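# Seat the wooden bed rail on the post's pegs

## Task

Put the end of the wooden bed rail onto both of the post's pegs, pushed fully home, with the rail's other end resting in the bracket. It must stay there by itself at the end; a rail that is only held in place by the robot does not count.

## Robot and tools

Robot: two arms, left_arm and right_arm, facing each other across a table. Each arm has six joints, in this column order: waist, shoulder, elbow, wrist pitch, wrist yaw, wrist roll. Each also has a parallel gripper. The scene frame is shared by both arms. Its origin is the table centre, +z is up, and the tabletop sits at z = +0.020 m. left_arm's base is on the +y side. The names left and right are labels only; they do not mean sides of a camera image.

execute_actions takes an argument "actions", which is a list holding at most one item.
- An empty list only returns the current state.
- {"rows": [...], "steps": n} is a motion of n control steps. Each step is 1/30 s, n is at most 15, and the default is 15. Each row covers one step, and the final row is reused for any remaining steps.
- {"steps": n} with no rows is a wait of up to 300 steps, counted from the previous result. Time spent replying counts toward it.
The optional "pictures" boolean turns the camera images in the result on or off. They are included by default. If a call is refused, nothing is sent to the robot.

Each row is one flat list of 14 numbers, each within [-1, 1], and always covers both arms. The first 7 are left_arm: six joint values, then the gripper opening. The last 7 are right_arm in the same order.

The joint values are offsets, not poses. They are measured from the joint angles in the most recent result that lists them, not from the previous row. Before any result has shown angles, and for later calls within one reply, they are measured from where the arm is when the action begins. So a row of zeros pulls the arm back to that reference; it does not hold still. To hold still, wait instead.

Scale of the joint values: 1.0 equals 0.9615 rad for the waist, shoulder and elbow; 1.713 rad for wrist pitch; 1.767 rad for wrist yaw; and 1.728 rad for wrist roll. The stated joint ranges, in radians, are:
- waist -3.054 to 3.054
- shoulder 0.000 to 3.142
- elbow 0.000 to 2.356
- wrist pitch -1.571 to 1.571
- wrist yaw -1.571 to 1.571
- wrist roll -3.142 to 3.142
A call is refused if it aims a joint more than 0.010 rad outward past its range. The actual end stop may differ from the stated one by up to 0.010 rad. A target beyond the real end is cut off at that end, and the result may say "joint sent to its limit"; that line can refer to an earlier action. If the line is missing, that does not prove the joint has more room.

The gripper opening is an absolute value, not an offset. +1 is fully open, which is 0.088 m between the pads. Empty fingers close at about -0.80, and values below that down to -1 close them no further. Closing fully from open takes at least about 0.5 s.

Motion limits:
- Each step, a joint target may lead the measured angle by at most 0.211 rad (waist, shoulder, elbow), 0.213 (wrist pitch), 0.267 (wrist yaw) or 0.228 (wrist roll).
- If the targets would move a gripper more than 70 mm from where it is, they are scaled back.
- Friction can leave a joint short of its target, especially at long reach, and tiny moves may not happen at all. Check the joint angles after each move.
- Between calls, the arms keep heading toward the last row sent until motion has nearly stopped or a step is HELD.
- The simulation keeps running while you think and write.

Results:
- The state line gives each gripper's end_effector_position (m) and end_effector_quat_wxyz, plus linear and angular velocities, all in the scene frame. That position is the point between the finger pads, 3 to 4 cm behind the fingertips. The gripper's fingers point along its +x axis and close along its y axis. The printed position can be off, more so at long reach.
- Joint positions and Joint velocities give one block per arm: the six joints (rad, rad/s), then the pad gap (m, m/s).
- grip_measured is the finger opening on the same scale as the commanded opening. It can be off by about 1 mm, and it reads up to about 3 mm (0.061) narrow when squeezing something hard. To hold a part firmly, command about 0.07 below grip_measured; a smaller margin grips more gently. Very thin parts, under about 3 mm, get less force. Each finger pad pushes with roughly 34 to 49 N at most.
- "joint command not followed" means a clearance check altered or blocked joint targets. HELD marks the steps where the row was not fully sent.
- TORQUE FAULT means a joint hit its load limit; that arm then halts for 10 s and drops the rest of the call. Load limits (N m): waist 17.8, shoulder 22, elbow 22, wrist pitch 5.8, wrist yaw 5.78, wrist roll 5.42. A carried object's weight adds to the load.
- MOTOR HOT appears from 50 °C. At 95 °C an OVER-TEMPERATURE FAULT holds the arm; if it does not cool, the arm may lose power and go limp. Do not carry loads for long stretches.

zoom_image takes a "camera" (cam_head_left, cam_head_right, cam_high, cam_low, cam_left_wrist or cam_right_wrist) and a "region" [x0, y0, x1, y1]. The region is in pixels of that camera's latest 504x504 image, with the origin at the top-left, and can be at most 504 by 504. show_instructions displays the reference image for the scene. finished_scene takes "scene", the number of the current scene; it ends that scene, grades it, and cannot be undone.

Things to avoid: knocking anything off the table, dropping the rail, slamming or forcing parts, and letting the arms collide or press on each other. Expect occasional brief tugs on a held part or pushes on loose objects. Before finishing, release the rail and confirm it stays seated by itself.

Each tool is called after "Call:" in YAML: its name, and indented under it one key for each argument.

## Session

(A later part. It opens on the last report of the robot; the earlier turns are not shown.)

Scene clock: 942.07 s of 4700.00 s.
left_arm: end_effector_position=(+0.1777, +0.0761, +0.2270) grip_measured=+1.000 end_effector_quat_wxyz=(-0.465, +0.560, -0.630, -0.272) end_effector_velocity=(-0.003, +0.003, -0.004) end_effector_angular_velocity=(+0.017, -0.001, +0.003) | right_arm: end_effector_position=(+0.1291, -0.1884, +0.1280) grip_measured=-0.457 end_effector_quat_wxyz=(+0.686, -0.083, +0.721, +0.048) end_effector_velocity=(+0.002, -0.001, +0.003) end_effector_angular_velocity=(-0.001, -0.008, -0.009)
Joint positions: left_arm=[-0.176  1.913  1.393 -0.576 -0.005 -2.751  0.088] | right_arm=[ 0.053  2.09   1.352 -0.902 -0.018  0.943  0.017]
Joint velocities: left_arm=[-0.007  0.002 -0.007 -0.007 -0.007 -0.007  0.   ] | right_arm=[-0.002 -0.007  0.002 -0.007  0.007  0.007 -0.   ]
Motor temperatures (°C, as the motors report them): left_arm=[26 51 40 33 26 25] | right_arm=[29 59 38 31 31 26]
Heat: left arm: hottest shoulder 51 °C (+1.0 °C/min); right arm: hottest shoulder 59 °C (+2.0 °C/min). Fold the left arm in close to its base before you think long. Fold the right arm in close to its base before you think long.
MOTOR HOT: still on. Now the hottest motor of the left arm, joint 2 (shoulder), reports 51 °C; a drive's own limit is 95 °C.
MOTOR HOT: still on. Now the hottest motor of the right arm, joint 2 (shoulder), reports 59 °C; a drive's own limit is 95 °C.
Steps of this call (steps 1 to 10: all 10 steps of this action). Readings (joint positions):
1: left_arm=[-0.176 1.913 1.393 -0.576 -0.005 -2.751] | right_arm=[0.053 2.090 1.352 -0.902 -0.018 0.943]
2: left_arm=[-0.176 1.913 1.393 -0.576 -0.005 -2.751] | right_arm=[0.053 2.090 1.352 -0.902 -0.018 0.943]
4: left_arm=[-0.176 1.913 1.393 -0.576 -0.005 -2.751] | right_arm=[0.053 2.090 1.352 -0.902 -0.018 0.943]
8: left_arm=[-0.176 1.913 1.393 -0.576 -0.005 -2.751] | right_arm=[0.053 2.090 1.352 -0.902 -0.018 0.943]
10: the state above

Call:
execute_actions:
  actions:
    - {"rows":[[0,0,0,0,0,0,1,-0.018,0.011,0.014,0.009,0.008,0,-1]],"steps":8}
  pictures: false

Call:
execute_actions:
  actions:
    - {"rows":[[0,0,0,0,0,0,1,-0.018,0,0.014,0.009,0.008,0,-1]],"steps":8}
  pictures: false

Call:
execute_actions:
  actions:
    - {"rows":[[0,0,0,0,0,0,1,-0.018,0,0.014,0.009,0.008,0,-1]],"steps":8}
  pictures: false

Call:
execute_actions:
  actions:
    - {"rows":[[0,0,0,0,0,0,1,-0.018,0,0.014,0.009,0.008,0,-1]],"steps":8}
  pictures: false

Call:
execute_actions:
  actions:
    - {"rows":[[0,0,0,0,0,0,1,-0.018,0,0.014,0.009,0.008,0,-1]],"steps":8}
  pictures: false

Call:
execute_actions:
  actions:
    - {"rows":[[0,0,0,0,0,0,1,-0.018,0,0.014,0.009,0.008,0,-1]],"steps":8}
  pictures: false

Scene clock: 950.77 s of 4700.00 s.
left_arm: end_effector_position=(+0.1777, +0.0761, +0.2270) grip_measured=+1.000 end_effector_quat_wxyz=(-0.465, +0.560, -0.630, -0.272) end_effector_velocity=(-0.000, +0.002, +0.002) end_effector_angular_velocity=(+0.003, -0.003, +0.007) | right_arm: end_effector_position=(+0.1292, -0.1880, +0.1279) grip_measured=-0.457 end_effector_quat_wxyz=(+0.686, -0.083, +0.721, +0.049) end_effector_velocity=(-0.002, +0.000, -0.001) end_effector_angular_velocity=(+0.012, +0.019, +0.003)
Joint positions: left_arm=[-0.176  1.913  1.393 -0.576 -0.005 -2.751  0.088] | right_arm=[ 0.053  2.09   1.352 -0.9   -0.018  0.943  0.017]
Joint velocities: left_arm=[-0.002 -0.007 -0.002 -0.007 -0.007 -0.007  0.   ] | right_arm=[-0.002 -0.002 -0.007  0.007 -0.022 -0.007 -0.   ]
Motor temperatures (°C, as the motors report them): left_arm=[26 51 40 33 26 25] | right_arm=[29 59 38 31 31 26]
Heat: left arm: hottest shoulder 51 °C (+1.0 °C/min); right arm: hottest shoulder 59 °C (+3.0 °C/min). Fold the left arm in close to its base before you think long. Fold the right arm in close to its base before you think long.
MOTOR HOT: still on. Now the hottest motor of the left arm, joint 2 (shoulder), reports 51 °C; a drive's own limit is 95 °C.
MOTOR HOT: still on. Now the hottest motor of the right arm, joint 2 (shoulder), reports 59 °C; a drive's own limit is 95 °C.
Steps of this call (steps 1 to 15: the robot went on to your last target; steps 16 to 90: nothing new was sent; then 5.43 s passed at rest; steps 91 to 98: all 8 steps of this action). Readings (joint positions):
91: left_arm=[-0.176 1.913 1.393 -0.576 -0.005 -2.751] | right_arm=[0.053 2.090 1.352 -0.901 -0.018 0.943]
92: left_arm=[-0.176 1.913 1.393 -0.576 -0.005 -2.751] | right_arm=[0.053 2.090 1.352 -0.901 -0.018 0.943]
94: left_arm=[-0.176 1.913 1.393 -0.576 -0.005 -2.751] | right_arm=[0.053 2.090 1.352 -0.901 -0.018 0.943]
98: the state above

Scene clock: 951.03 s of 4700.00 s.
left_arm: end_effector_position=(+0.1777, +0.0761, +0.2270) grip_measured=+1.000 end_effector_quat_wxyz=(-0.465, +0.560, -0.630, -0.272) end_effector_velocity=(-0.000, +0.003, -0.002) end_effector_angular_velocity=(+0.012, +0.005, -0.007) | right_arm: end_effector_position=(+0.1293, -0.1878, +0.1279) grip_measured=-0.457 end_effector_quat_wxyz=(+0.686, -0.083, +0.721, +0.049) end_effector_velocity=(-0.005, -0.001, +0.001) end_effector_angular_velocity=(+0.003, +0.023, +0.008)
Joint positions: left_arm=[-0.176  1.913  1.393 -0.576 -0.005 -2.751  0.088] | right_arm=[ 0.053  2.09   1.352 -0.899 -0.018  0.943  0.017]
Joint velocities: left_arm=[ 0.002 -0.002 -0.007 -0.007  0.007  0.007  0.   ] | right_arm=[ 0.002 -0.007 -0.007 -0.007 -0.022 -0.007 -0.   ]
Motor temperatures (°C, as the motors report them): left_arm=[26 51 40 33 26 25] | right_arm=[29 59 38 31 31 26]
Heat: left arm: hottest shoulder 51 °C (+1.0 °C/min); right arm: hottest shoulder 59 °C (+3.0 °C/min). Fold the left arm in close to its base before you think long. Fold the right arm in close to its base before you think long.
MOTOR HOT: still on. Now the hottest motor of the left arm, joint 2 (shoulder), reports 51 °C; a drive's own limit is 95 °C.
MOTOR HOT: still on. Now the hottest motor of the right arm, joint 2 (shoulder), reports 59 °C; a drive's own limit is 95 °C.
Steps of this call (steps 1 to 8: all 8 steps of this action). Readings (joint positions):
1: left_arm=[-0.176 1.913 1.393 -0.576 -0.005 -2.751] | right_arm=[0.053 2.090 1.352 -0.899 -0.018 0.943]
2: left_arm=[-0.176 1.913 1.393 -0.576 -0.005 -2.751] | right_arm=[0.053 2.090 1.352 -0.899 -0.018 0.943]
4: left_arm=[-0.176 1.913 1.393 -0.576 -0.005 -2.751] | right_arm=[0.053 2.090 1.352 -0.899 -0.018 0.943]
8: the state above

Scene clock: 951.30 s of 4700.00 s.
left_arm: end_effector_position=(+0.1777, +0.0761, +0.2270) grip_measured=+1.000 end_effector_quat_wxyz=(-0.465, +0.560, -0.630, -0.272) end_effector_velocity=(-0.002, +0.002, -0.001) end_effector_angular_velocity=(+0.008, -0.002, +0.003) | right_arm: end_effector_position=(+0.1293, -0.1878, +0.1279) grip_measured=-0.457 end_effector_quat_wxyz=(+0.686, -0.083, +0.721, +0.049) end_effector_velocity=(-0.000, -0.006, +0.001) end_effector_angular_velocity=(-0.023, +0.003, +0.005)
Joint positions: left_arm=[-0.176  1.913  1.393 -0.576 -0.005 -2.751  0.088] | right_arm=[ 0.053  2.09   1.352 -0.899 -0.018  0.943  0.017]
Joint velocities: left_arm=[-0.007 -0.002 -0.002 -0.007 -0.007 -0.007  0.   ] | right_arm=[-0.002 -0.002 -0.002 -0.022  0.007 -0.007 -0.   ]
Motor temperatures (°C, as the motors report them): left_arm=[26 51 40 33 26 25] | right_arm=[29 59 38 31 31 26]
Heat: left arm: hottest shoulder 51 °C (+1.0 °C/min); right arm: hottest shoulder 59 °C (+3.0 °C/min). Fold the left arm in close to its base before you think long. Fold the right arm in close to its base before you think long.
MOTOR HOT: still on. Now the hottest motor of the left arm, joint 2 (shoulder), reports 51 °C; a drive's own limit is 95 °C.
MOTOR HOT: still on. Now the hottest motor of the right arm, joint 2 (shoulder), reports 59 °C; a drive's own limit is 95 °C.
Steps of this call (steps 1 to 8: all 8 steps of this action). Readings (joint positions):
1: left_arm=[-0.176 1.913 1.393 -0.576 -0.005 -2.751] | right_arm=[0.053 2.090 1.352 -0.899 -0.018 0.943]
2: left_arm=[-0.176 1.913 1.393 -0.576 -0.005 -2.751] | right_arm=[0.053 2.090 1.352 -0.899 -0.018 0.943]
4: left_arm=[-0.176 1.913 1.393 -0.576 -0.005 -2.751] | right_arm=[0.053 2.090 1.352 -0.899 -0.018 0.943]
8: the state above

Scene clock: 951.57 s of 4700.00 s.
left_arm: end_effector_position=(+0.1777, +0.0761, +0.2270) grip_measured=+1.000 end_effector_quat_wxyz=(-0.465, +0.560, -0.630, -0.272) end_effector_velocity=(-0.001, +0.005, -0.002) end_effector_angular_velocity=(+0.022, -0.001, +0.007) | right_arm: end_effector_position=(+0.1293, -0.1878, +0.1279) grip_measured=-0.457 end_effector_quat_wxyz=(+0.686, -0.083, +0.721, +0.049) end_effector_velocity=(+0.001, -0.003, +0.000) end_effector_angular_velocity=(-0.009, -0.003, +0.005)
Joint positions: left_arm=[-0.176  1.913  1.393 -0.576 -0.005 -2.751  0.088] | right_arm=[ 0.053  2.09   1.352 -0.899 -0.018  0.943  0.017]
Joint velocities: left_arm=[-0.002 -0.002 -0.002 -0.022 -0.007 -0.007  0.   ] | right_arm=[-0.002 -0.002 -0.002 -0.007  0.007 -0.007 -0.   ]
Motor temperatures (°C, as the motors report them): left_arm=[26 51 40 33 26 25] | right_arm=[29 58 38 31 31 26]
Heat: left arm: hottest shoulder 51 °C (+1.0 °C/min); right arm: hottest shoulder 58 °C (+2.0 °C/min). Fold the left arm in close to its base before you think long. Fold the right arm in close to its base before you think long.
MOTOR HOT: still on. Now the hottest motor of the left arm, joint 2 (shoulder), reports 51 °C; a drive's own limit is 95 °C.
MOTOR HOT: still on. Now the hottest motor of the right arm, joint 2 (shoulder), reports 58 °C; a drive's own limit is 95 °C.
Steps of this call (steps 1 to 8: all 8 steps of this action). Readings (joint positions):
1: left_arm=[-0.176 1.913 1.393 -0.576 -0.005 -2.751] | right_arm=[0.053 2.090 1.352 -0.899 -0.018 0.943]
2: left_arm=[-0.176 1.913 1.393 -0.576 -0.005 -2.751] | right_arm=[0.053 2.090 1.352 -0.899 -0.018 0.943]
4: left_arm=[-0.176 1.913 1.393 -0.576 -0.005 -2.751] | right_arm=[0.053 2.090 1.352 -0.899 -0.018 0.943]
8: the state above

Scene clock: 951.83 s of 4700.00 s.
left_arm: end_effector_position=(+0.1777, +0.0761, +0.2270) grip_measured=+1.000 end_effector_quat_wxyz=(-0.465, +0.560, -0.630, -0.272) end_effector_velocity=(+0.000, -0.001, -0.001) end_effector_angular_velocity=(-0.002, -0.003, +0.007) | right_arm: end_effector_position=(+0.1293, -0.1878, +0.1279) grip_measured=-0.457 end_effector_quat_wxyz=(+0.686, -0.083, +0.721, +0.049) end_effector_velocity=(-0.002, -0.005, +0.001) end_effector_angular_velocity=(-0.016, +0.016, +0.004)
Joint positions: left_arm=[-0.176  1.913  1.393 -0.576 -0.005 -2.751  0.088] | right_arm=[ 0.053  2.09   1.352 -0.899 -0.018  0.943  0.017]
Joint velocities: left_arm=[-0.002  0.002 -0.002  0.007 -0.007 -0.007  0.   ] | right_arm=[-0.002 -0.002 -0.002 -0.022 -0.007 -0.007 -0.   ]
Motor temperatures (°C, as the motors report them): left_arm=[26 51 40 33 26 25] | right_arm=[29 58 38 31 31 26]
Heat: left arm: hottest shoulder 51 °C (+1.0 °C/min); right arm: hottest shoulder 58 °C (+2.0 °C/min). Fold the left arm in close to its base before you think long. Fold the right arm in close to its base before you think long.
MOTOR HOT: still on. Now the hottest motor of the left arm, joint 2 (shoulder), reports 51 °C; a drive's own limit is 95 °C.
MOTOR HOT: still on. Now the hottest motor of the right arm, joint 2 (shoulder), reports 58 °C; a drive's own limit is 95 °C.
Steps of this call (steps 1 to 8: all 8 steps of this action). Readings (joint positions):
1: left_arm=[-0.176 1.913 1.393 -0.576 -0.005 -2.751] | right_arm=[0.053 2.090 1.352 -0.899 -0.018 0.943]
2: left_arm=[-0.176 1.913 1.393 -0.576 -0.005 -2.751] | right_arm=[0.053 2.090 1.352 -0.899 -0.018 0.943]
4: left_arm=[-0.176 1.913 1.393 -0.576 -0.005 -2.751] | right_arm=[0.053 2.090 1.352 -0.899 -0.018 0.943]
8: the state above

Scene clock: 952.10 s of 4700.00 s.
left_arm: end_effector_position=(+0.1777, +0.0761, +0.2270) grip_measured=+1.000 end_effector_quat_wxyz=(-0.465, +0.560, -0.630, -0.272) end_effector_velocity=(+0.001, +0.006, -0.004) end_effector_angular_velocity=(+0.027, +0.000, +0.012) | right_arm: end_effector_position=(+0.1293, -0.1878, +0.1279) grip_measured=-0.457 end_effector_quat_wxyz=(+0.686, -0.083, +0.721, +0.049) end_effector_velocity=(-0.001, -0.002, +0.000) end_effector_angular_velocity=(-0.003, +0.010, +0.004)
Joint positions: left_arm=[-0.176  1.913  1.393 -0.576 -0.005 -2.751  0.088] | right_arm=[ 0.053  2.09   1.352 -0.899 -0.018  0.943  0.017]
Joint velocities: left_arm=[ 0.002 -0.002 -0.007 -0.022 -0.007 -0.007  0.   ] | right_arm=[-0.002 -0.002 -0.002 -0.007 -0.007 -0.007 -0.   ]
Motor temperatures (°C, as the motors report them): left_arm=[26 51 40 33 26 25] | right_arm=[29 58 38 31 31 26]
Heat: left arm: hottest shoulder 51 °C (+1.0 °C/min); right arm: hottest shoulder 58 °C (+2.0 °C/min). Fold the left arm in close to its base before you think long. Fold the right arm in close to its base before you think long.
MOTOR HOT: still on. Now the hottest motor of the left arm, joint 2 (shoulder), reports 51 °C; a drive's own limit is 95 °C.
MOTOR HOT: still on. Now the hottest motor of the right arm, joint 2 (shoulder), reports 58 °C; a drive's own limit is 95 °C.
Steps of this call (steps 1 to 8: all 8 steps of this action). Readings (joint positions):
1: left_arm=[-0.176 1.913 1.393 -0.576 -0.005 -2.751] | right_arm=[0.053 2.090 1.352 -0.899 -0.018 0.943]
2: left_arm=[-0.176 1.913 1.393 -0.576 -0.005 -2.751] | right_arm=[0.053 2.090 1.352 -0.899 -0.018 0.943]
4: left_arm=[-0.176 1.913 1.393 -0.576 -0.005 -2.751] | right_arm=[0.053 2.090 1.352 -0.899 -0.018 0.943]
8: the state above

Call:
execute_actions:
  actions:
    - {"rows":[[0,0,0,0,0,0,1,-0.05,0,0.014,0.008,0.03,0,-1]],"steps":15}
  pictures: false

Call:
execute_actions:
  actions:
    - {"rows":[[0,0,0,0,0,0,1,-0.05,0.013,0.014,0.008,0.03,0,-1]],"steps":10}
  pictures: false

Call:
execute_actions:
  actions:
    - {"rows":[[0,0,0,0,0,0,1,-0.05,0.013,0.014,0.008,0.03,0,-1]],"steps":10}
  pictures: false

Call:
execute_actions:
  actions:
    - {"rows":[[0,0,0,0,0,0,1,-0.05,0.013,0.014,0.008,0.03,0,-1]],"steps":10}
  pictures: false

Scene clock: 957.87 s of 4700.00 s.
left_arm: end_effector_position=(+0.1777, +0.0761, +0.2270) grip_measured=+1.000 end_effector_quat_wxyz=(-0.465, +0.560, -0.630, -0.272) end_effector_velocity=(-0.000, +0.002, -0.001) end_effector_angular_velocity=(+0.008, -0.002, +0.007) | right_arm: end_effector_position=(+0.1299, -0.1881, +0.1279) grip_measured=-0.457 end_effector_quat_wxyz=(+0.686, -0.081, +0.722, +0.048) end_effector_velocity=(-0.002, -0.005, +0.001) end_effector_angular_velocity=(-0.016, +0.016, +0.004)
Joint positions: left_arm=[-0.176  1.913  1.393 -0.576 -0.005 -2.751  0.088] | right_arm=[ 0.05   2.09   1.352 -0.899 -0.021  0.943  0.017]
Joint velocities: left_arm=[-0.002 -0.002 -0.002 -0.007 -0.007 -0.007  0.   ] | right_arm=[-0.002 -0.002 -0.002 -0.022 -0.007 -0.007  0.   ]
Motor temperatures (°C, as the motors report them): left_arm=[26 51 40 33 26 25] | right_arm=[29 58 38 31 31 26]
Heat: left arm: hottest shoulder 51 °C (+1.0 °C/min); right arm: hottest shoulder 58 °C (+0.0 °C/min). Fold the left arm in close to its base before you think long. Fold the right arm in close to its base before you think long.
MOTOR HOT: still on. Now the hottest motor of the left arm, joint 2 (shoulder), reports 51 °C; a drive's own limit is 95 °C.
MOTOR HOT: still on. Now the hottest motor of the right arm, joint 2 (shoulder), reports 58 °C; a drive's own limit is 95 °C.
Steps of this call (steps 1 to 15: the robot went on to your last target; steps 16 to 90: nothing new was sent; then 2.27 s passed at rest; steps 91 to 105: all 15 steps of this action). Readings (joint positions):
91: left_arm=[-0.176 1.913 1.393 -0.576 -0.005 -2.751] | right_arm=[0.051 2.090 1.352 -0.899 -0.019 0.943]
92: left_arm=[-0.176 1.913 1.393 -0.576 -0.005 -2.751] | right_arm=[0.050 2.090 1.352 -0.899 -0.021 0.943]
94: left_arm=[-0.176 1.913 1.393 -0.576 -0.005 -2.751] | right_arm=[0.050 2.090 1.352 -0.899 -0.021 0.943]
98: left_arm=[-0.176 1.913 1.393 -0.576 -0.005 -2.751] | right_arm=[0.050 2.090 1.352 -0.899 -0.021 0.943]
105: the state above

Scene clock: 958.20 s of 4700.00 s.
left_arm: end_effector_position=(+0.1777, +0.0761, +0.2270) grip_measured=+1.000 end_effector_quat_wxyz=(-0.465, +0.560, -0.630, -0.272) end_effector_velocity=(-0.002, +0.002, -0.001) end_effector_angular_velocity=(+0.006, +0.011, +0.001) | right_arm: end_effector_position=(+0.1298, -0.1881, +0.1278) grip_measured=-0.457 end_effector_quat_wxyz=(+0.685, -0.081, +0.722, +0.048) end_effector_velocity=(-0.004, -0.003, -0.002) end_effector_angular_velocity=(-0.006, +0.027, -0.011)
Joint positions: left_arm=[-0.176  1.913  1.393 -0.576 -0.005 -2.751  0.088] | right_arm=[ 0.05   2.09   1.352 -0.899 -0.021  0.943  0.017]
Joint velocities: left_arm=[-0.002 -0.002 -0.002 -0.007  0.007 -0.007  0.   ] | right_arm=[-0.002  0.002 -0.007 -0.007 -0.022  0.007 -0.001]
Motor temperatures (°C, as the motors report them): left_arm=[26 51 40 33 26 25] | right_arm=[29 58 38 31 31 26]
Heat: left arm: hottest shoulder 51 °C (+1.0 °C/min); right arm: hottest shoulder 58 °C (+0.0 °C/min). Fold the left arm in close to its base before you think long. Fold the right arm in close to its base before you think long.
MOTOR HOT: still on. Now the hottest motor of the left arm, joint 2 (shoulder), reports 51 °C; a drive's own limit is 95 °C.
MOTOR HOT: still on. Now the hottest motor of the right arm, joint 2 (shoulder), reports 58 °C; a drive's own limit is 95 °C.
Steps of this call (steps 1 to 10: all 10 steps of this action). Readings (joint positions):
1: left_arm=[-0.176 1.913 1.393 -0.576 -0.005 -2.751] | right_arm=[0.050 2.090 1.352 -0.899 -0.021 0.943]
2: left_arm=[-0.176 1.913 1.393 -0.576 -0.005 -2.751] | right_arm=[0.050 2.090 1.352 -0.899 -0.021 0.943]
4: left_arm=[-0.176 1.913 1.393 -0.576 -0.005 -2.751] | right_arm=[0.050 2.090 1.352 -0.899 -0.021 0.943]
8: left_arm=[-0.176 1.913 1.393 -0.576 -0.005 -2.751] | right_arm=[0.050 2.090 1.352 -0.899 -0.021 0.943]
10: the state above

Scene clock: 958.53 s of 4700.00 s.
left_arm: end_effector_position=(+0.1777, +0.0761, +0.2270) grip_measured=+1.000 end_effector_quat_wxyz=(-0.465, +0.560, -0.630, -0.272) end_effector_velocity=(+0.004, +0.002, +0.002) end_effector_angular_velocity=(+0.003, -0.009, +0.032) | right_arm: end_effector_position=(+0.1298, -0.1881, +0.1278) grip_measured=-0.457 end_effector_quat_wxyz=(+0.685, -0.081, +0.722, +0.048) end_effector_velocity=(-0.003, -0.006, +0.001) end_effector_angular_velocity=(-0.017, +0.016, -0.010)
Joint positions: left_arm=[-0.176  1.913  1.393 -0.576 -0.005 -2.751  0.088] | right_arm=[ 0.05   2.09   1.352 -0.899 -0.021  0.943  0.017]
Joint velocities: left_arm=[ 0.002 -0.007 -0.002 -0.007 -0.022 -0.022  0.   ] | right_arm=[-0.002 -0.007 -0.007 -0.022 -0.007  0.007 -0.   ]
Motor temperatures (°C, as the motors report them): left_arm=[26 51 40 33 26 25] | right_arm=[29 58 38 31 31 26]
Heat: left arm: hottest shoulder 51 °C (+1.0 °C/min); right arm: hottest shoulder 58 °C (-1.0 °C/min). Fold the left arm in close to its base before you think long. Fold the right arm in close to its base before you think long.
MOTOR HOT: still on. Now the hottest motor of the left arm, joint 2 (shoulder), reports 51 °C; a drive's own limit is 95 °C.
MOTOR HOT: still on. Now the hottest motor of the right arm, joint 2 (shoulder), reports 58 °C; a drive's own limit is 95 °C.
Steps of this call (steps 1 to 10: all 10 steps of this action). Readings (joint positions):
1: left_arm=[-0.176 1.913 1.393 -0.576 -0.005 -2.751] | right_arm=[0.050 2.090 1.352 -0.899 -0.021 0.943]
2: left_arm=[-0.176 1.913 1.393 -0.576 -0.005 -2.751] | right_arm=[0.050 2.090 1.352 -0.899 -0.021 0.943]
4: left_arm=[-0.176 1.913 1.393 -0.576 -0.005 -2.751] | right_arm=[0.050 2.090 1.352 -0.899 -0.021 0.943]
8: left_arm=[-0.176 1.913 1.393 -0.576 -0.005 -2.751] | right_arm=[0.050 2.090 1.352 -0.899 -0.021 0.943]
10: the state above

Scene clock: 958.87 s of 4700.00 s.
left_arm: end_effector_position=(+0.1777, +0.0761, +0.2270) grip_measured=+1.000 end_effector_quat_wxyz=(-0.465, +0.560, -0.630, -0.272) end_effector_velocity=(+0.000, -0.001, +0.001) end_effector_angular_velocity=(-0.007, -0.004, +0.007) | right_arm: end_effector_position=(+0.1298, -0.1881, +0.1278) grip_measured=-0.457 end_effector_quat_wxyz=(+0.685, -0.081, +0.722, +0.048) end_effector_velocity=(-0.001, -0.006, +0.001) end_effector_angular_velocity=(-0.023, +0.003, +0.005)
Joint positions: left_arm=[-0.176  1.913  1.393 -0.576 -0.005 -2.751  0.088] | right_arm=[ 0.05   2.09   1.352 -0.899 -0.021  0.943  0.017]
Joint velocities: left_arm=[-0.002 -0.002 -0.002  0.007 -0.007 -0.007  0.   ] | right_arm=[-0.002 -0.002 -0.002 -0.022  0.007 -0.007 -0.   ]
Motor temperatures (°C, as the motors report them): left_arm=[26 51 40 33 26 25] | right_arm=[29 58 38 31 31 26]
Heat: left arm: hottest shoulder 51 °C (+1.0 °C/min); right arm: hottest shoulder 58 °C (-1.0 °C/min). Fold the left arm in close to its base before you think long. Fold the right arm in close to its base before you think long.
MOTOR HOT: still on. Now the hottest motor of the left arm, joint 2 (shoulder), reports 51 °C; a drive's own limit is 95 °C.
MOTOR HOT: still on. Now the hottest motor of the right arm, joint 2 (shoulder), reports 58 °C; a drive's own limit is 95 °C.
Steps of this call (steps 1 to 10: all 10 steps of this action). Readings (joint positions):
1: left_arm=[-0.176 1.913 1.393 -0.576 -0.005 -2.751] | right_arm=[0.050 2.090 1.352 -0.899 -0.021 0.943]
2: left_arm=[-0.176 1.913 1.393 -0.576 -0.005 -2.751] | right_arm=[0.050 2.090 1.352 -0.899 -0.021 0.943]
4: left_arm=[-0.176 1.913 1.393 -0.576 -0.005 -2.751] | right_arm=[0.050 2.090 1.352 -0.899 -0.021 0.943]
8: left_arm=[-0.176 1.913 1.393 -0.576 -0.005 -2.751] | right_arm=[0.050 2.090 1.352 -0.899 -0.021 0.943]
10: the state above

Call:
execute_actions:
  actions:
    - {"rows":[[0,0,0,0,0,0,1,0.02,0,0.014,-0.004,0.005,0,-1],[0,0,0,0,0,0,1,0.02,0,0.014,-0.004,0.005,0,-1],[0,0,0,0,0,0,1,0.02,0,0.014,-0.004,0.005,0,-1],[0,0,0,0,0,0,1,-0.03,0,0.014,-0.002,0.005,0,-1],[0,0,0,0,0,0,1,-0.03,0,0.014,-0.002,0.005,0,-1],[0,0,0,0,0,0,1,-0.03,0,0.014,-0.002,0.005,0,-1],[0,0,0,0,0,0,1,0.02,0,0.014,0.0,0.005,0,-1],[0,0,0,0,0,0,1,0.02,0,0.014,0.0,0.005,0,-1],[0,0,0,0,0,0,1,0.02,0,0.014,0.001,0.005,0,-1],[0,0,0,0,0,0,1,-0.03,0,0.014,0.002,0.005,0,-1],[0,0,0,0,0,0,1,-0.03,0,0.014,0.002,0.005,0,-1],[0,0,0,0,0,0,1,-0.03,0,0.014,0.002,0.005,0,-1],[0,0,0,0,0,0,1,0.02,0,0.014,0.004,0.005,0,-1],[0,0,0,0,0,0,1,0.02,0,0.014,0.004,0.005,0,-1],[0,0,0,0,0,0,1,0.02,0,0.014,0.005,0.005,0,-1]],"steps":15}
  pictures: false

Call:
execute_actions:
  actions:
    - {"rows":[[0,0,0,0,0,0,1,-0.04,0,0.014,0.003,0.005,0,-1],[0,0,0,0,0,0,1,-0.04,0,0.014,0.003,0.005,0,-1],[0,0,0,0,0,0,1,-0.04,0,0.014,0.003,0.005,0,-1],[0,0,0,0,0,0,1,0.01,0,0.014,0.005,0.005,0,-1],[0,0,0,0,0,0,1,0.01,0,0.014,0.005,0.005,0,-1],[0,0,0,0,0,0,1,0.01,0,0.014,0.006,0.005,0,-1],[0,0,0,0,0,0,1,-0.04,0,0.014,0.007,0.005,0,-1],[0,0,0,0,0,0,1,-0.04,0,0.014,0.007,0.005,0,-1],[0,0,0,0,0,0,1,-0.04,0,0.014,0.007,0.005,0,-1],[0,0,0,0,0,0,1,0.01,0,0.014,0.009,0.005,0,-1],[0,0,0,0,0,0,1,0.01,0,0.014,0.009,0.005,0,-1],[0,0,0,0,0,0,1,0.01,0,0.014,0.010,0.005,0,-1],[0,0,0,0,0,0,1,-0.04,0,0.014,0.011,0.005,0,-1],[0,0,0,0,0,0,1,-0.04,0,0.014,0.011,0.005,0,-1],[0,0,0,0,0,0,1,-0.04,0,0.014,0.011,0.005,0,-1]],"steps":15}
  pictures: false

Scene clock: 975.33 s of 4700.00 s.
left_arm: end_effector_position=(+0.1777, +0.0761, +0.2270) grip_measured=+1.000 end_effector_quat_wxyz=(-0.465, +0.560, -0.630, -0.272) end_effector_velocity=(+0.002, -0.002, +0.001) end_effector_angular_velocity=(-0.006, -0.010, +0.027) | right_arm: end_effector_position=(+0.1282, -0.1865, +0.1277) grip_measured=-0.457 end_effector_quat_wxyz=(+0.688, -0.085, +0.719, +0.052) end_effector_velocity=(-0.012, +0.025, -0.002) end_effector_angular_velocity=(+0.058, -0.067, +0.085)
Joint positions: left_arm=[-0.176  1.913  1.393 -0.576 -0.005 -2.751  0.088] | right_arm=[ 0.059  2.09   1.352 -0.895 -0.013  0.943  0.017]
Joint velocities: left_arm=[-0.002  0.002  0.002  0.007 -0.022 -0.022  0.   ] | right_arm=[ 0.076  0.002  0.002  0.081  0.037 -0.007 -0.   ]
Motor temperatures (°C, as the motors report them): left_arm=[26 51 40 33 26 25] | right_arm=[31 56 38 32 34 26]
Heat: left arm: hottest shoulder 51 °C (+0.0 °C/min); right arm: hottest shoulder 56 °C (-3.0 °C/min). Fold the left arm in close to its base before you think long. Fold the right arm in close to its base before you think long.
MOTOR HOT: still on. Now the hottest motor of the left arm, joint 2 (shoulder), reports 51 °C; a drive's own limit is 95 °C.
MOTOR HOT: still on. Now the hottest motor of the right arm, joint 2 (shoulder), reports 56 °C; a drive's own limit is 95 °C.
Steps of this call (steps 1 to 15: the robot went on to your last target; steps 16 to 90: nothing new was sent; then 12.97 s passed at rest; steps 91 to 105: all 15 steps of this action). Readings (joint positions):
91: left_arm=[-0.176 1.913 1.393 -0.576 -0.005 -2.751] | right_arm=[0.054 2.090 1.352 -0.900 -0.017 0.943]
92: left_arm=[-0.176 1.913 1.393 -0.576 -0.005 -2.751] | right_arm=[0.058 2.090 1.352 -0.900 -0.009 0.943]
94: left_arm=[-0.176 1.913 1.393 -0.576 -0.005 -2.751] | right_arm=[0.058 2.090 1.352 -0.899 -0.010 0.943]
98: left_arm=[-0.176 1.913 1.393 -0.576 -0.005 -2.751] | right_arm=[0.056 2.090 1.352 -0.899 -0.016 0.943]
105: the state above

Scene clock: 975.83 s of 4700.00 s.
left_arm: end_effector_position=(+0.1777, +0.0761, +0.2270) grip_measured=+1.000 end_effector_quat_wxyz=(-0.465, +0.560, -0.630, -0.272) end_effector_velocity=(-0.000, +0.002, +0.002) end_effector_angular_velocity=(+0.002, +0.004, +0.020) | right_arm: end_effector_position=(+0.1289, -0.1852, +0.1277) grip_measured=-0.457 end_effector_quat_wxyz=(+0.685, -0.079, +0.722, +0.055) end_effector_velocity=(+0.003, -0.003, +0.001) end_effector_angular_velocity=(+0.060, +0.144, -0.048)
Joint positions: left_arm=[-0.176  1.913  1.393 -0.576 -0.005 -2.751  0.088] | right_arm=[ 0.053  2.09   1.352 -0.889 -0.026  0.941  0.017]
Joint velocities: left_arm=[-0.002 -0.007 -0.002 -0.007 -0.007 -0.022  0.   ] | right_arm=[-0.076 -0.002 -0.002 -0.007 -0.154 -0.037 -0.   ]
Motor temperatures (°C, as the motors report them): left_arm=[26 51 40 33 26 25] | right_arm=[31 56 38 32 34 26]
Heat: left arm: hottest shoulder 51 °C (+0.0 °C/min); right arm: hottest shoulder 56 °C (-2.0 °C/min). Fold the left arm in close to its base before you think long. Fold the right arm in close to its base before you think long.
MOTOR HOT: still on. Now the hottest motor of the left arm, joint 2 (shoulder), reports 51 °C; a drive's own limit is 95 °C.
MOTOR HOT: still on. Now the hottest motor of the right arm, joint 2 (shoulder), reports 56 °C; a drive's own limit is 95 °C.
Steps of this call (steps 1 to 15: all 15 steps of this action). Readings (joint positions):
1: left_arm=[-0.176 1.913 1.393 -0.576 -0.005 -2.751] | right_arm=[0.058 2.090 1.352 -0.894 -0.015 0.943]
2: left_arm=[-0.176 1.913 1.393 -0.576 -0.005 -2.751] | right_arm=[0.054 2.090 1.352 -0.894 -0.021 0.943]
4: left_arm=[-0.176 1.913 1.393 -0.576 -0.005 -2.751] | right_arm=[0.053 2.090 1.352 -0.894 -0.024 0.942]
8: left_arm=[-0.176 1.913 1.393 -0.576 -0.005 -2.751] | right_arm=[0.056 2.090 1.352 -0.892 -0.020 0.942]
15: the state above

Call:
execute_actions:
  actions:
    - {"rows":[[0,0,0,0,0,0,1,0.02,0,0.014,0,0.01,0,-1]],"steps":15}

Call:
zoom_image:
  camera: "cam_left_wrist"
  region: [340,320,400,380]

Scene clock: 978.70 s of 4700.00 s.
left_arm: end_effector_position=(+0.1777, +0.0761, +0.2270) grip_measured=+1.000 end_effector_quat_wxyz=(-0.465, +0.560, -0.630, -0.272) end_effector_velocity=(+0.002, -0.002, +0.003) end_effector_angular_velocity=(-0.010, -0.018, +0.014) | right_arm: end_effector_position=(+0.1271, -0.1842, +0.1276) grip_measured=-0.457 end_effector_quat_wxyz=(+0.690, -0.087, +0.716, +0.057) end_effector_velocity=(-0.003, -0.001, +0.000) end_effector_angular_velocity=(-0.003, +0.010, +0.009)
Joint positions: left_arm=[-0.176  1.913  1.393 -0.576 -0.005 -2.751  0.088] | right_arm=[ 0.065  2.09   1.352 -0.887 -0.011  0.94   0.017]
Joint velocities: left_arm=[-0.002 -0.002  0.002  0.007 -0.022 -0.007  0.   ] | right_arm=[ 0.002 -0.002 -0.002 -0.007 -0.007 -0.007 -0.   ]
Motor temperatures (°C, as the motors report them): left_arm=[26 51 40 33 26 25] | right_arm=[31 56 38 32 34 26]
Heat: left arm: hottest shoulder 51 °C (+0.0 °C/min); right arm: hottest shoulder 56 °C (-2.0 °C/min). Fold the left arm in close to its base before you think long. Fold the right arm in close to its base before you think long.
MOTOR HOT: still on. Now the hottest motor of the left arm, joint 2 (shoulder), reports 51 °C; a drive's own limit is 95 °C.
MOTOR HOT: still on. Now the hottest motor of the right arm, joint 2 (shoulder), reports 56 °C; a drive's own limit is 95 °C.
Steps of this call (steps 1 to 15: the robot went on to your last target; steps 16 to 71: nothing new was sent; steps 72 to 86: all 15 steps of this action). Readings (joint positions):
72: left_arm=[-0.176 1.913 1.393 -0.576 -0.005 -2.751] | right_arm=[0.055 2.090 1.352 -0.889 -0.025 0.940]
73: left_arm=[-0.176 1.913 1.393 -0.576 -0.005 -2.751] | right_arm=[0.059 2.090 1.352 -0.889 -0.017 0.940]
75: left_arm=[-0.176 1.913 1.393 -0.576 -0.005 -2.751] | right_arm=[0.064 2.090 1.352 -0.887 -0.011 0.940]
79: left_arm=[-0.176 1.913 1.393 -0.576 -0.005 -2.751] | right_arm=[0.065 2.090 1.352 -0.887 -0.011 0.940]
86: the state above

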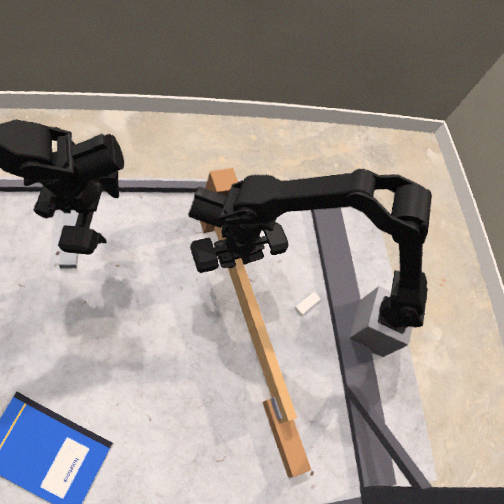

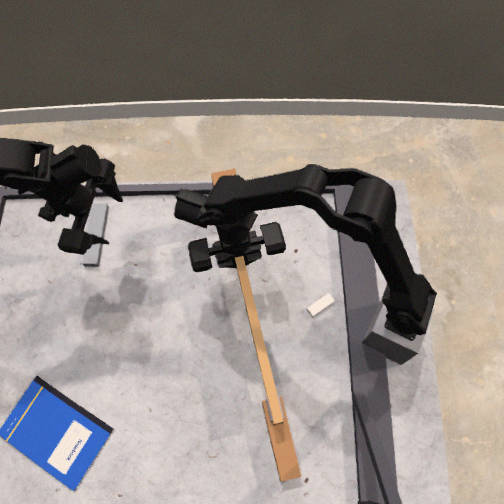

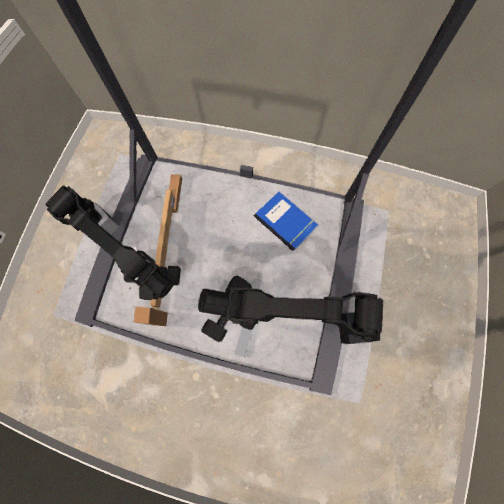

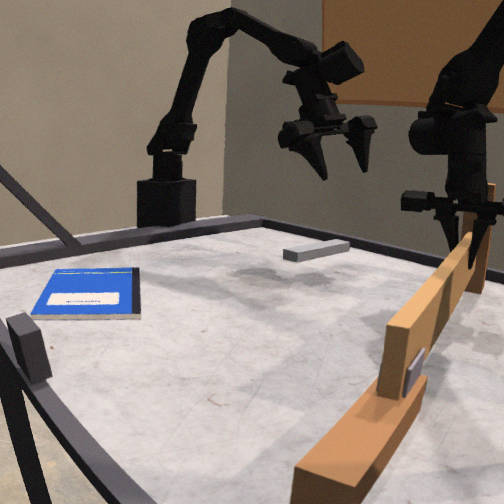

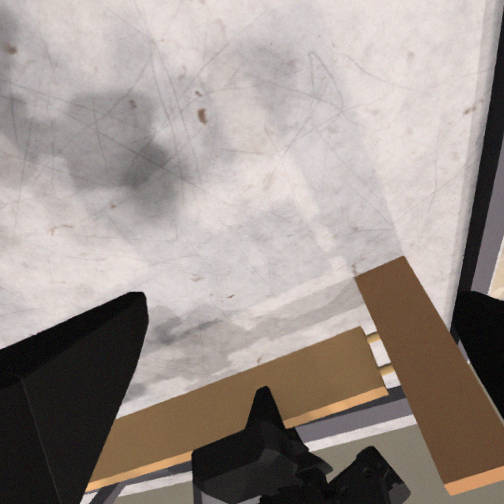

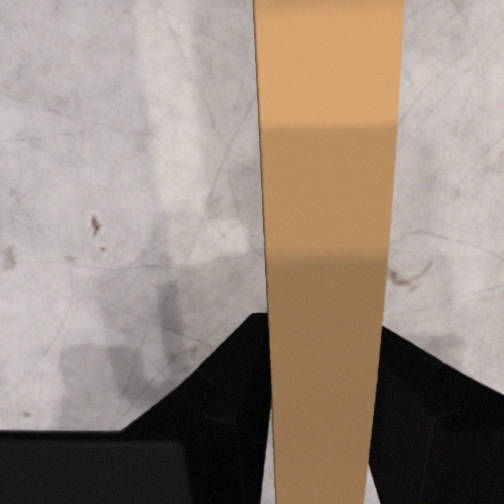

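Region (340, 320, 400, 380) of cam_left_wrist's 504x504 image, scaled by 8.400, with more detail than that image has.

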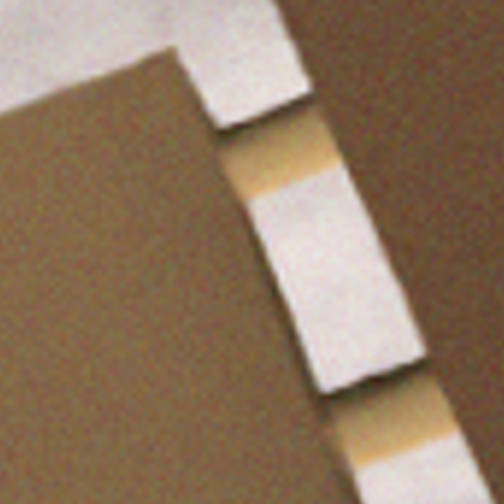

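Call:
execute_actions:
  actions:
    - {"rows":[[0,0,0,0,0,0,1,-0.03,0,0.014,-0.002,0,0,-1],[0,0,0,0,0,0,1,-0.03,0,0.014,-0.003,0,0,-1],[0,0,0,0,0,0,1,-0.03,0,0.014,-0.004,0,0,-1],[0,0,0,0,0,0,1,-0.03,0,0.014,-0.005,0,0,-1],[0,0,0,0,0,0,1,-0.03,0,0.014,-0.006,0,0,-1],[0,0,0,0,0,0,1,-0.03,0,0.014,-0.007,0,0,-1],[0,0,0,0,0,0,1,-0.03,0,0.014,-0.008,0,0,-1],[0,0,0,0,0,0,1,-0.03,0,0.014,-0.009,0,0,-1],[0,0,0,0,0,0,1,-0.03,0,0.014,-0.010,0,0,-1],[0,0,0,0,0,0,1,-0.03,0,0.014,-0.011,0,0,-1],[0,0,0,0,0,0,1,-0.03,0,0.014,-0.012,0,0,-1],[0,0,0,0,0,0,1,-0.03,0,0.014,-0.013,0,0,-1],[0,0,0,0,0,0,1,-0.03,0,0.014,-0.014,0,0,-1],[0,0,0,0,0,0,1,-0.03,0,0.014,-0.015,0,0,-1],[0,0,0,0,0,0,1,-0.03,0,0.014,-0.016,0,0,-1]],"steps":15}
  pictures: false

Scene clock: 992.37 s of 4700.00 s.
left_arm: end_effector_position=(+0.1777, +0.0761, +0.2270) grip_measured=+1.000 end_effector_quat_wxyz=(-0.465, +0.560, -0.630, -0.272) end_effector_velocity=(+0.002, +0.002, -0.001) end_effector_angular_velocity=(+0.008, -0.002, +0.012) | right_arm: end_effector_position=(+0.1288, -0.1884, +0.1278) grip_measured=-0.457 end_effector_quat_wxyz=(+0.684, -0.084, +0.723, +0.049) end_effector_velocity=(-0.001, -0.002, +0.000) end_effector_angular_velocity=(-0.003, +0.010, +0.004)
Joint positions: left_arm=[-0.176  1.913  1.393 -0.576 -0.005 -2.751  0.088] | right_arm=[ 0.051  2.09   1.352 -0.902 -0.022  0.94   0.017]
Joint velocities: left_arm=[ 0.002 -0.002 -0.002 -0.007 -0.007 -0.007  0.   ] | right_arm=[-0.002 -0.002 -0.002 -0.007 -0.007 -0.007 -0.   ]
Motor temperatures (°C, as the motors report them): left_arm=[26 52 40 33 26 25] | right_arm=[30 56 38 31 32 26]
Heat: left arm: hottest shoulder 52 °C (+1.0 °C/min); right arm: hottest shoulder 56 °C (-4.0 °C/min). Fold the left arm in close to its base before you think long. Fold the right arm in close to its base before you think long.
MOTOR HOT: still on. Now the hottest motor of the left arm, joint 2 (shoulder), reports 52 °C; a drive's own limit is 95 °C.
MOTOR HOT: still on. Now the hottest motor of the right arm, joint 2 (shoulder), reports 56 °C; a drive's own limit is 95 °C.
Steps of this call (steps 1 to 15: the robot went on to your last target; steps 16 to 90: nothing new was sent; then 10.17 s passed at rest; steps 91 to 105: all 15 steps of this action). Readings (joint positions):
91: left_arm=[-0.176 1.913 1.393 -0.576 -0.005 -2.751] | right_arm=[0.064 2.090 1.352 -0.887 -0.012 0.940]
92: left_arm=[-0.176 1.913 1.393 -0.576 -0.005 -2.751] | right_arm=[0.061 2.090 1.352 -0.889 -0.014 0.940]
94: left_arm=[-0.176 1.913 1.393 -0.576 -0.005 -2.751] | right_arm=[0.056 2.090 1.352 -0.891 -0.022 0.940]
98: left_arm=[-0.176 1.913 1.393 -0.576 -0.005 -2.751] | right_arm=[0.054 2.090 1.352 -0.895 -0.022 0.940]
105: the state above

Call:
execute_actions:
  actions:
    - {"rows":[[0,0,0,0,0,0,1,-0.015,0,0.014,0.004,0.004,0,-1],[0,0,0,0,0,0,1,-0.015,0,0.014,0.005,0.004,0,-1],[0,0,0,0,0,0,1,-0.015,0,0.014,0.006,0.004,0,-1],[0,0,0,0,0,0,1,-0.015,0,0.014,0.007,0.004,0,-1],[0,0,0,0,0,0,1,-0.015,0,0.014,0.008,0.004,0,-1],[0,0,0,0,0,0,1,-0.015,0,0.014,0.009,0.004,0,-1],[0,0,0,0,0,0,1,-0.015,0,0.014,0.010,0.004,0,-1]],"steps":10}
  pictures: false

Call:
execute_actions:
  actions:
    - {"rows":[[0,0,0,0,0,0,1,-0.015,-0.025,0.014,0,0.004,0,-1],[0,0,0,0,0,0,1,-0.015,-0.027,0.014,0,0.004,0,-1],[0,0,0,0,0,0,1,-0.015,-0.029,0.014,0,0.004,0,-1],[0,0,0,0,0,0,1,-0.015,-0.031,0.014,0,0.004,0,-1],[0,0,0,0,0,0,1,-0.015,-0.033,0.014,0,0.004,0,-1],[0,0,0,0,0,0,1,-0.015,-0.035,0.014,0,0.004,0,-1],[0,0,0,0,0,0,1,-0.015,-0.037,0.014,0,0.004,0,-1],[0,0,0,0,0,0,1,-0.015,-0.039,0.014,0,0.004,0,-1],[0,0,0,0,0,0,1,-0.015,-0.041,0.014,0,0.004,0,-1],[0,0,0,0,0,0,1,-0.015,-0.043,0.014,0,0.004,0,-1]],"steps":12}
  pictures: false

Call:
execute_actions:
  actions:
    - {"rows":[[0,0,0,0,0,0,1,-0.015,0.006,0.014,0,0.004,0,-1],[0,0,0,0,0,0,1,-0.015,0.007,0.014,0,0.004,0,-1],[0,0,0,0,0,0,1,-0.015,0.008,0.014,0,0.004,0,-1],[0,0,0,0,0,0,1,-0.015,0.009,0.014,0,0.004,0,-1],[0,0,0,0,0,0,1,-0.015,0.010,0.014,0,0.004,0,-1],[0,0,0,0,0,0,1,-0.015,0.011,0.014,0,0.004,0,-1],[0,0,0,0,0,0,1,-0.015,0.012,0.014,0,0.004,0,-1],[0,0,0,0,0,0,1,-0.015,0.013,0.014,0,0.004,0,-1],[0,0,0,0,0,0,1,-0.015,0.014,0.014,0,0.004,0,-1],[0,0,0,0,0,0,1,-0.015,0.015,0.014,0,0.004,0,-1],[0,0,0,0,0,0,1,-0.015,0.016,0.014,0,0.004,0,-1],[0,0,0,0,0,0,1,-0.015,0.017,0.014,0,0.004,0,-1],[0,0,0,0,0,0,1,-0.015,0.018,0.014,0,0.004,0,-1],[0,0,0,0,0,0,1,-0.015,0.019,0.014,0,0.004,0,-1],[0,0,0,0,0,0,1,-0.015,0.020,0.014,0,0.004,0,-1]],"steps":15}
  pictures: false

Scene clock: 1008.23 s of 4700.00 s.
left_arm: end_effector_position=(+0.1777, +0.0761, +0.2270) grip_measured=+1.000 end_effector_quat_wxyz=(-0.465, +0.560, -0.630, -0.272) end_effector_velocity=(-0.000, +0.002, -0.001) end_effector_angular_velocity=(+0.008, -0.002, +0.007) | right_arm: end_effector_position=(+0.1292, -0.1880, +0.1279) grip_measured=-0.457 end_effector_quat_wxyz=(+0.685, -0.083, +0.722, +0.050) end_effector_velocity=(-0.001, -0.002, +0.000) end_effector_angular_velocity=(-0.003, +0.010, +0.004)
Joint positions: left_arm=[-0.176  1.913  1.393 -0.576 -0.005 -2.751  0.088] | right_arm=[ 0.051  2.09   1.352 -0.9   -0.022  0.94   0.017]
Joint velocities: left_arm=[-0.002 -0.002 -0.002 -0.007 -0.007 -0.007  0.   ] | right_arm=[-0.002 -0.002 -0.002 -0.007 -0.007 -0.007 -0.   ]
Motor temperatures (°C, as the motors report them): left_arm=[26 52 40 33 26 25] | right_arm=[30 56 38 31 32 26]
Heat: left arm: hottest shoulder 52 °C (+1.0 °C/min); right arm: hottest shoulder 56 °C (-3.0 °C/min). Fold the left arm in close to its base before you think long. Fold the right arm in close to its base before you think long.
MOTOR HOT: still on. Now the hottest motor of the left arm, joint 2 (shoulder), reports 52 °C; a drive's own limit is 95 °C.
MOTOR HOT: still on. Now the hottest motor of the right arm, joint 2 (shoulder), reports 56 °C; a drive's own limit is 95 °C.
Steps of this call (steps 1 to 15: the robot went on to your last target; steps 16 to 90: nothing new was sent; then 12.53 s passed at rest; steps 91 to 100: all 10 steps of this action). Readings (joint positions):
91: left_arm=[-0.176 1.913 1.393 -0.576 -0.005 -2.751] | right_arm=[0.051 2.090 1.352 -0.903 -0.022 0.940]
92: left_arm=[-0.176 1.913 1.393 -0.576 -0.005 -2.751] | right_arm=[0.051 2.090 1.352 -0.902 -0.022 0.940]
94: left_arm=[-0.176 1.913 1.393 -0.576 -0.005 -2.751] | right_arm=[0.051 2.090 1.352 -0.902 -0.022 0.940]
98: left_arm=[-0.176 1.913 1.393 -0.576 -0.005 -2.751] | right_arm=[0.051 2.090 1.352 -0.901 -0.022 0.940]
100: the state above

Scene clock: 1008.63 s of 4700.00 s.
left_arm: end_effector_position=(+0.1777, +0.0761, +0.2270) grip_measured=+1.000 end_effector_quat_wxyz=(-0.465, +0.560, -0.630, -0.272) end_effector_velocity=(+0.002, +0.001, +0.001) end_effector_angular_velocity=(+0.004, -0.016, +0.014) | right_arm: end_effector_position=(+0.1293, -0.1878, +0.1289) grip_measured=-0.457 end_effector_quat_wxyz=(+0.685, -0.082, +0.722, +0.051) end_effector_velocity=(-0.001, -0.001, +0.004) end_effector_angular_velocity=(+0.005, +0.005, -0.010)
Joint positions: left_arm=[-0.176  1.913  1.393 -0.576 -0.005 -2.751  0.088] | right_arm=[ 0.051  2.087  1.352 -0.901 -0.022  0.94   0.017]
Joint velocities: left_arm=[-0.002 -0.002  0.002 -0.007 -0.022 -0.007  0.   ] | right_arm=[-0.002 -0.012 -0.002 -0.007 -0.007  0.007  0.   ]
Motor temperatures (°C, as the motors report them): left_arm=[26 52 40 33 26 25] | right_arm=[30 56 38 31 32 26]
Heat: left arm: hottest shoulder 52 °C (+1.0 °C/min); right arm: hottest shoulder 56 °C (-3.0 °C/min). Fold the left arm in close to its base before you think long. Fold the right arm in close to its base before you think long.
MOTOR HOT: still on. Now the hottest motor of the left arm, joint 2 (shoulder), reports 52 °C; a drive's own limit is 95 °C.
MOTOR HOT: still on. Now the hottest motor of the right arm, joint 2 (shoulder), reports 56 °C; a drive's own limit is 95 °C.
Steps of this call (steps 1 to 12: all 12 steps of this action). Readings (joint positions):
1: left_arm=[-0.176 1.913 1.393 -0.576 -0.005 -2.751] | right_arm=[0.051 2.090 1.352 -0.900 -0.022 0.940]
2: left_arm=[-0.176 1.913 1.393 -0.576 -0.005 -2.751] | right_arm=[0.051 2.090 1.352 -0.901 -0.022 0.940]
4: left_arm=[-0.176 1.913 1.393 -0.576 -0.005 -2.751] | right_arm=[0.051 2.090 1.352 -0.901 -0.022 0.940]
8: left_arm=[-0.176 1.913 1.393 -0.576 -0.005 -2.751] | right_arm=[0.051 2.088 1.352 -0.901 -0.022 0.940]
12: the state above

Scene clock: 1009.13 s of 4700.00 s.
left_arm: end_effector_position=(+0.1777, +0.0761, +0.2270) grip_measured=+1.000 end_effector_quat_wxyz=(-0.465, +0.560, -0.630, -0.272) end_effector_velocity=(-0.003, +0.003, -0.002) end_effector_angular_velocity=(+0.011, +0.011, +0.001) | right_arm: end_effector_position=(+0.1290, -0.1885, +0.1275) grip_measured=-0.457 end_effector_quat_wxyz=(+0.684, -0.084, +0.723, +0.049) end_effector_velocity=(-0.004, -0.004, -0.001) end_effector_angular_velocity=(-0.022, +0.018, -0.005)
Joint positions: left_arm=[-0.176  1.913  1.393 -0.576 -0.005 -2.751  0.088] | right_arm=[ 0.051  2.091  1.352 -0.902 -0.022  0.94   0.017]
Joint velocities: left_arm=[-0.002 -0.002 -0.007 -0.007  0.007 -0.007  0.   ] | right_arm=[ 0.002  0.002 -0.002 -0.022 -0.007  0.007  0.   ]
Motor temperatures (°C, as the motors report them): left_arm=[26 52 40 33 26 25] | right_arm=[29 56 38 31 32 26]
Heat: left arm: hottest shoulder 52 °C (+1.0 °C/min); right arm: hottest shoulder 56 °C (-3.0 °C/min). Fold the left arm in close to its base before you think long. Fold the right arm in close to its base before you think long.
MOTOR HOT: still on. Now the hottest motor of the left arm, joint 2 (shoulder), reports 52 °C; a drive's own limit is 95 °C.
MOTOR HOT: still on. Now the hottest motor of the right arm, joint 2 (shoulder), reports 56 °C; a drive's own limit is 95 °C.
Steps of this call (steps 1 to 15: all 15 steps of this action). Readings (joint positions):
1: left_arm=[-0.176 1.913 1.393 -0.576 -0.005 -2.751] | right_arm=[0.051 2.087 1.352 -0.901 -0.022 0.940]
2: left_arm=[-0.176 1.913 1.393 -0.576 -0.005 -2.751] | right_arm=[0.051 2.087 1.352 -0.901 -0.022 0.940]
4: left_arm=[-0.176 1.913 1.393 -0.576 -0.005 -2.751] | right_arm=[0.051 2.088 1.352 -0.901 -0.022 0.940]
8: left_arm=[-0.176 1.913 1.393 -0.576 -0.005 -2.751] | right_arm=[0.051 2.090 1.352 -0.901 -0.022 0.940]
15: the state above


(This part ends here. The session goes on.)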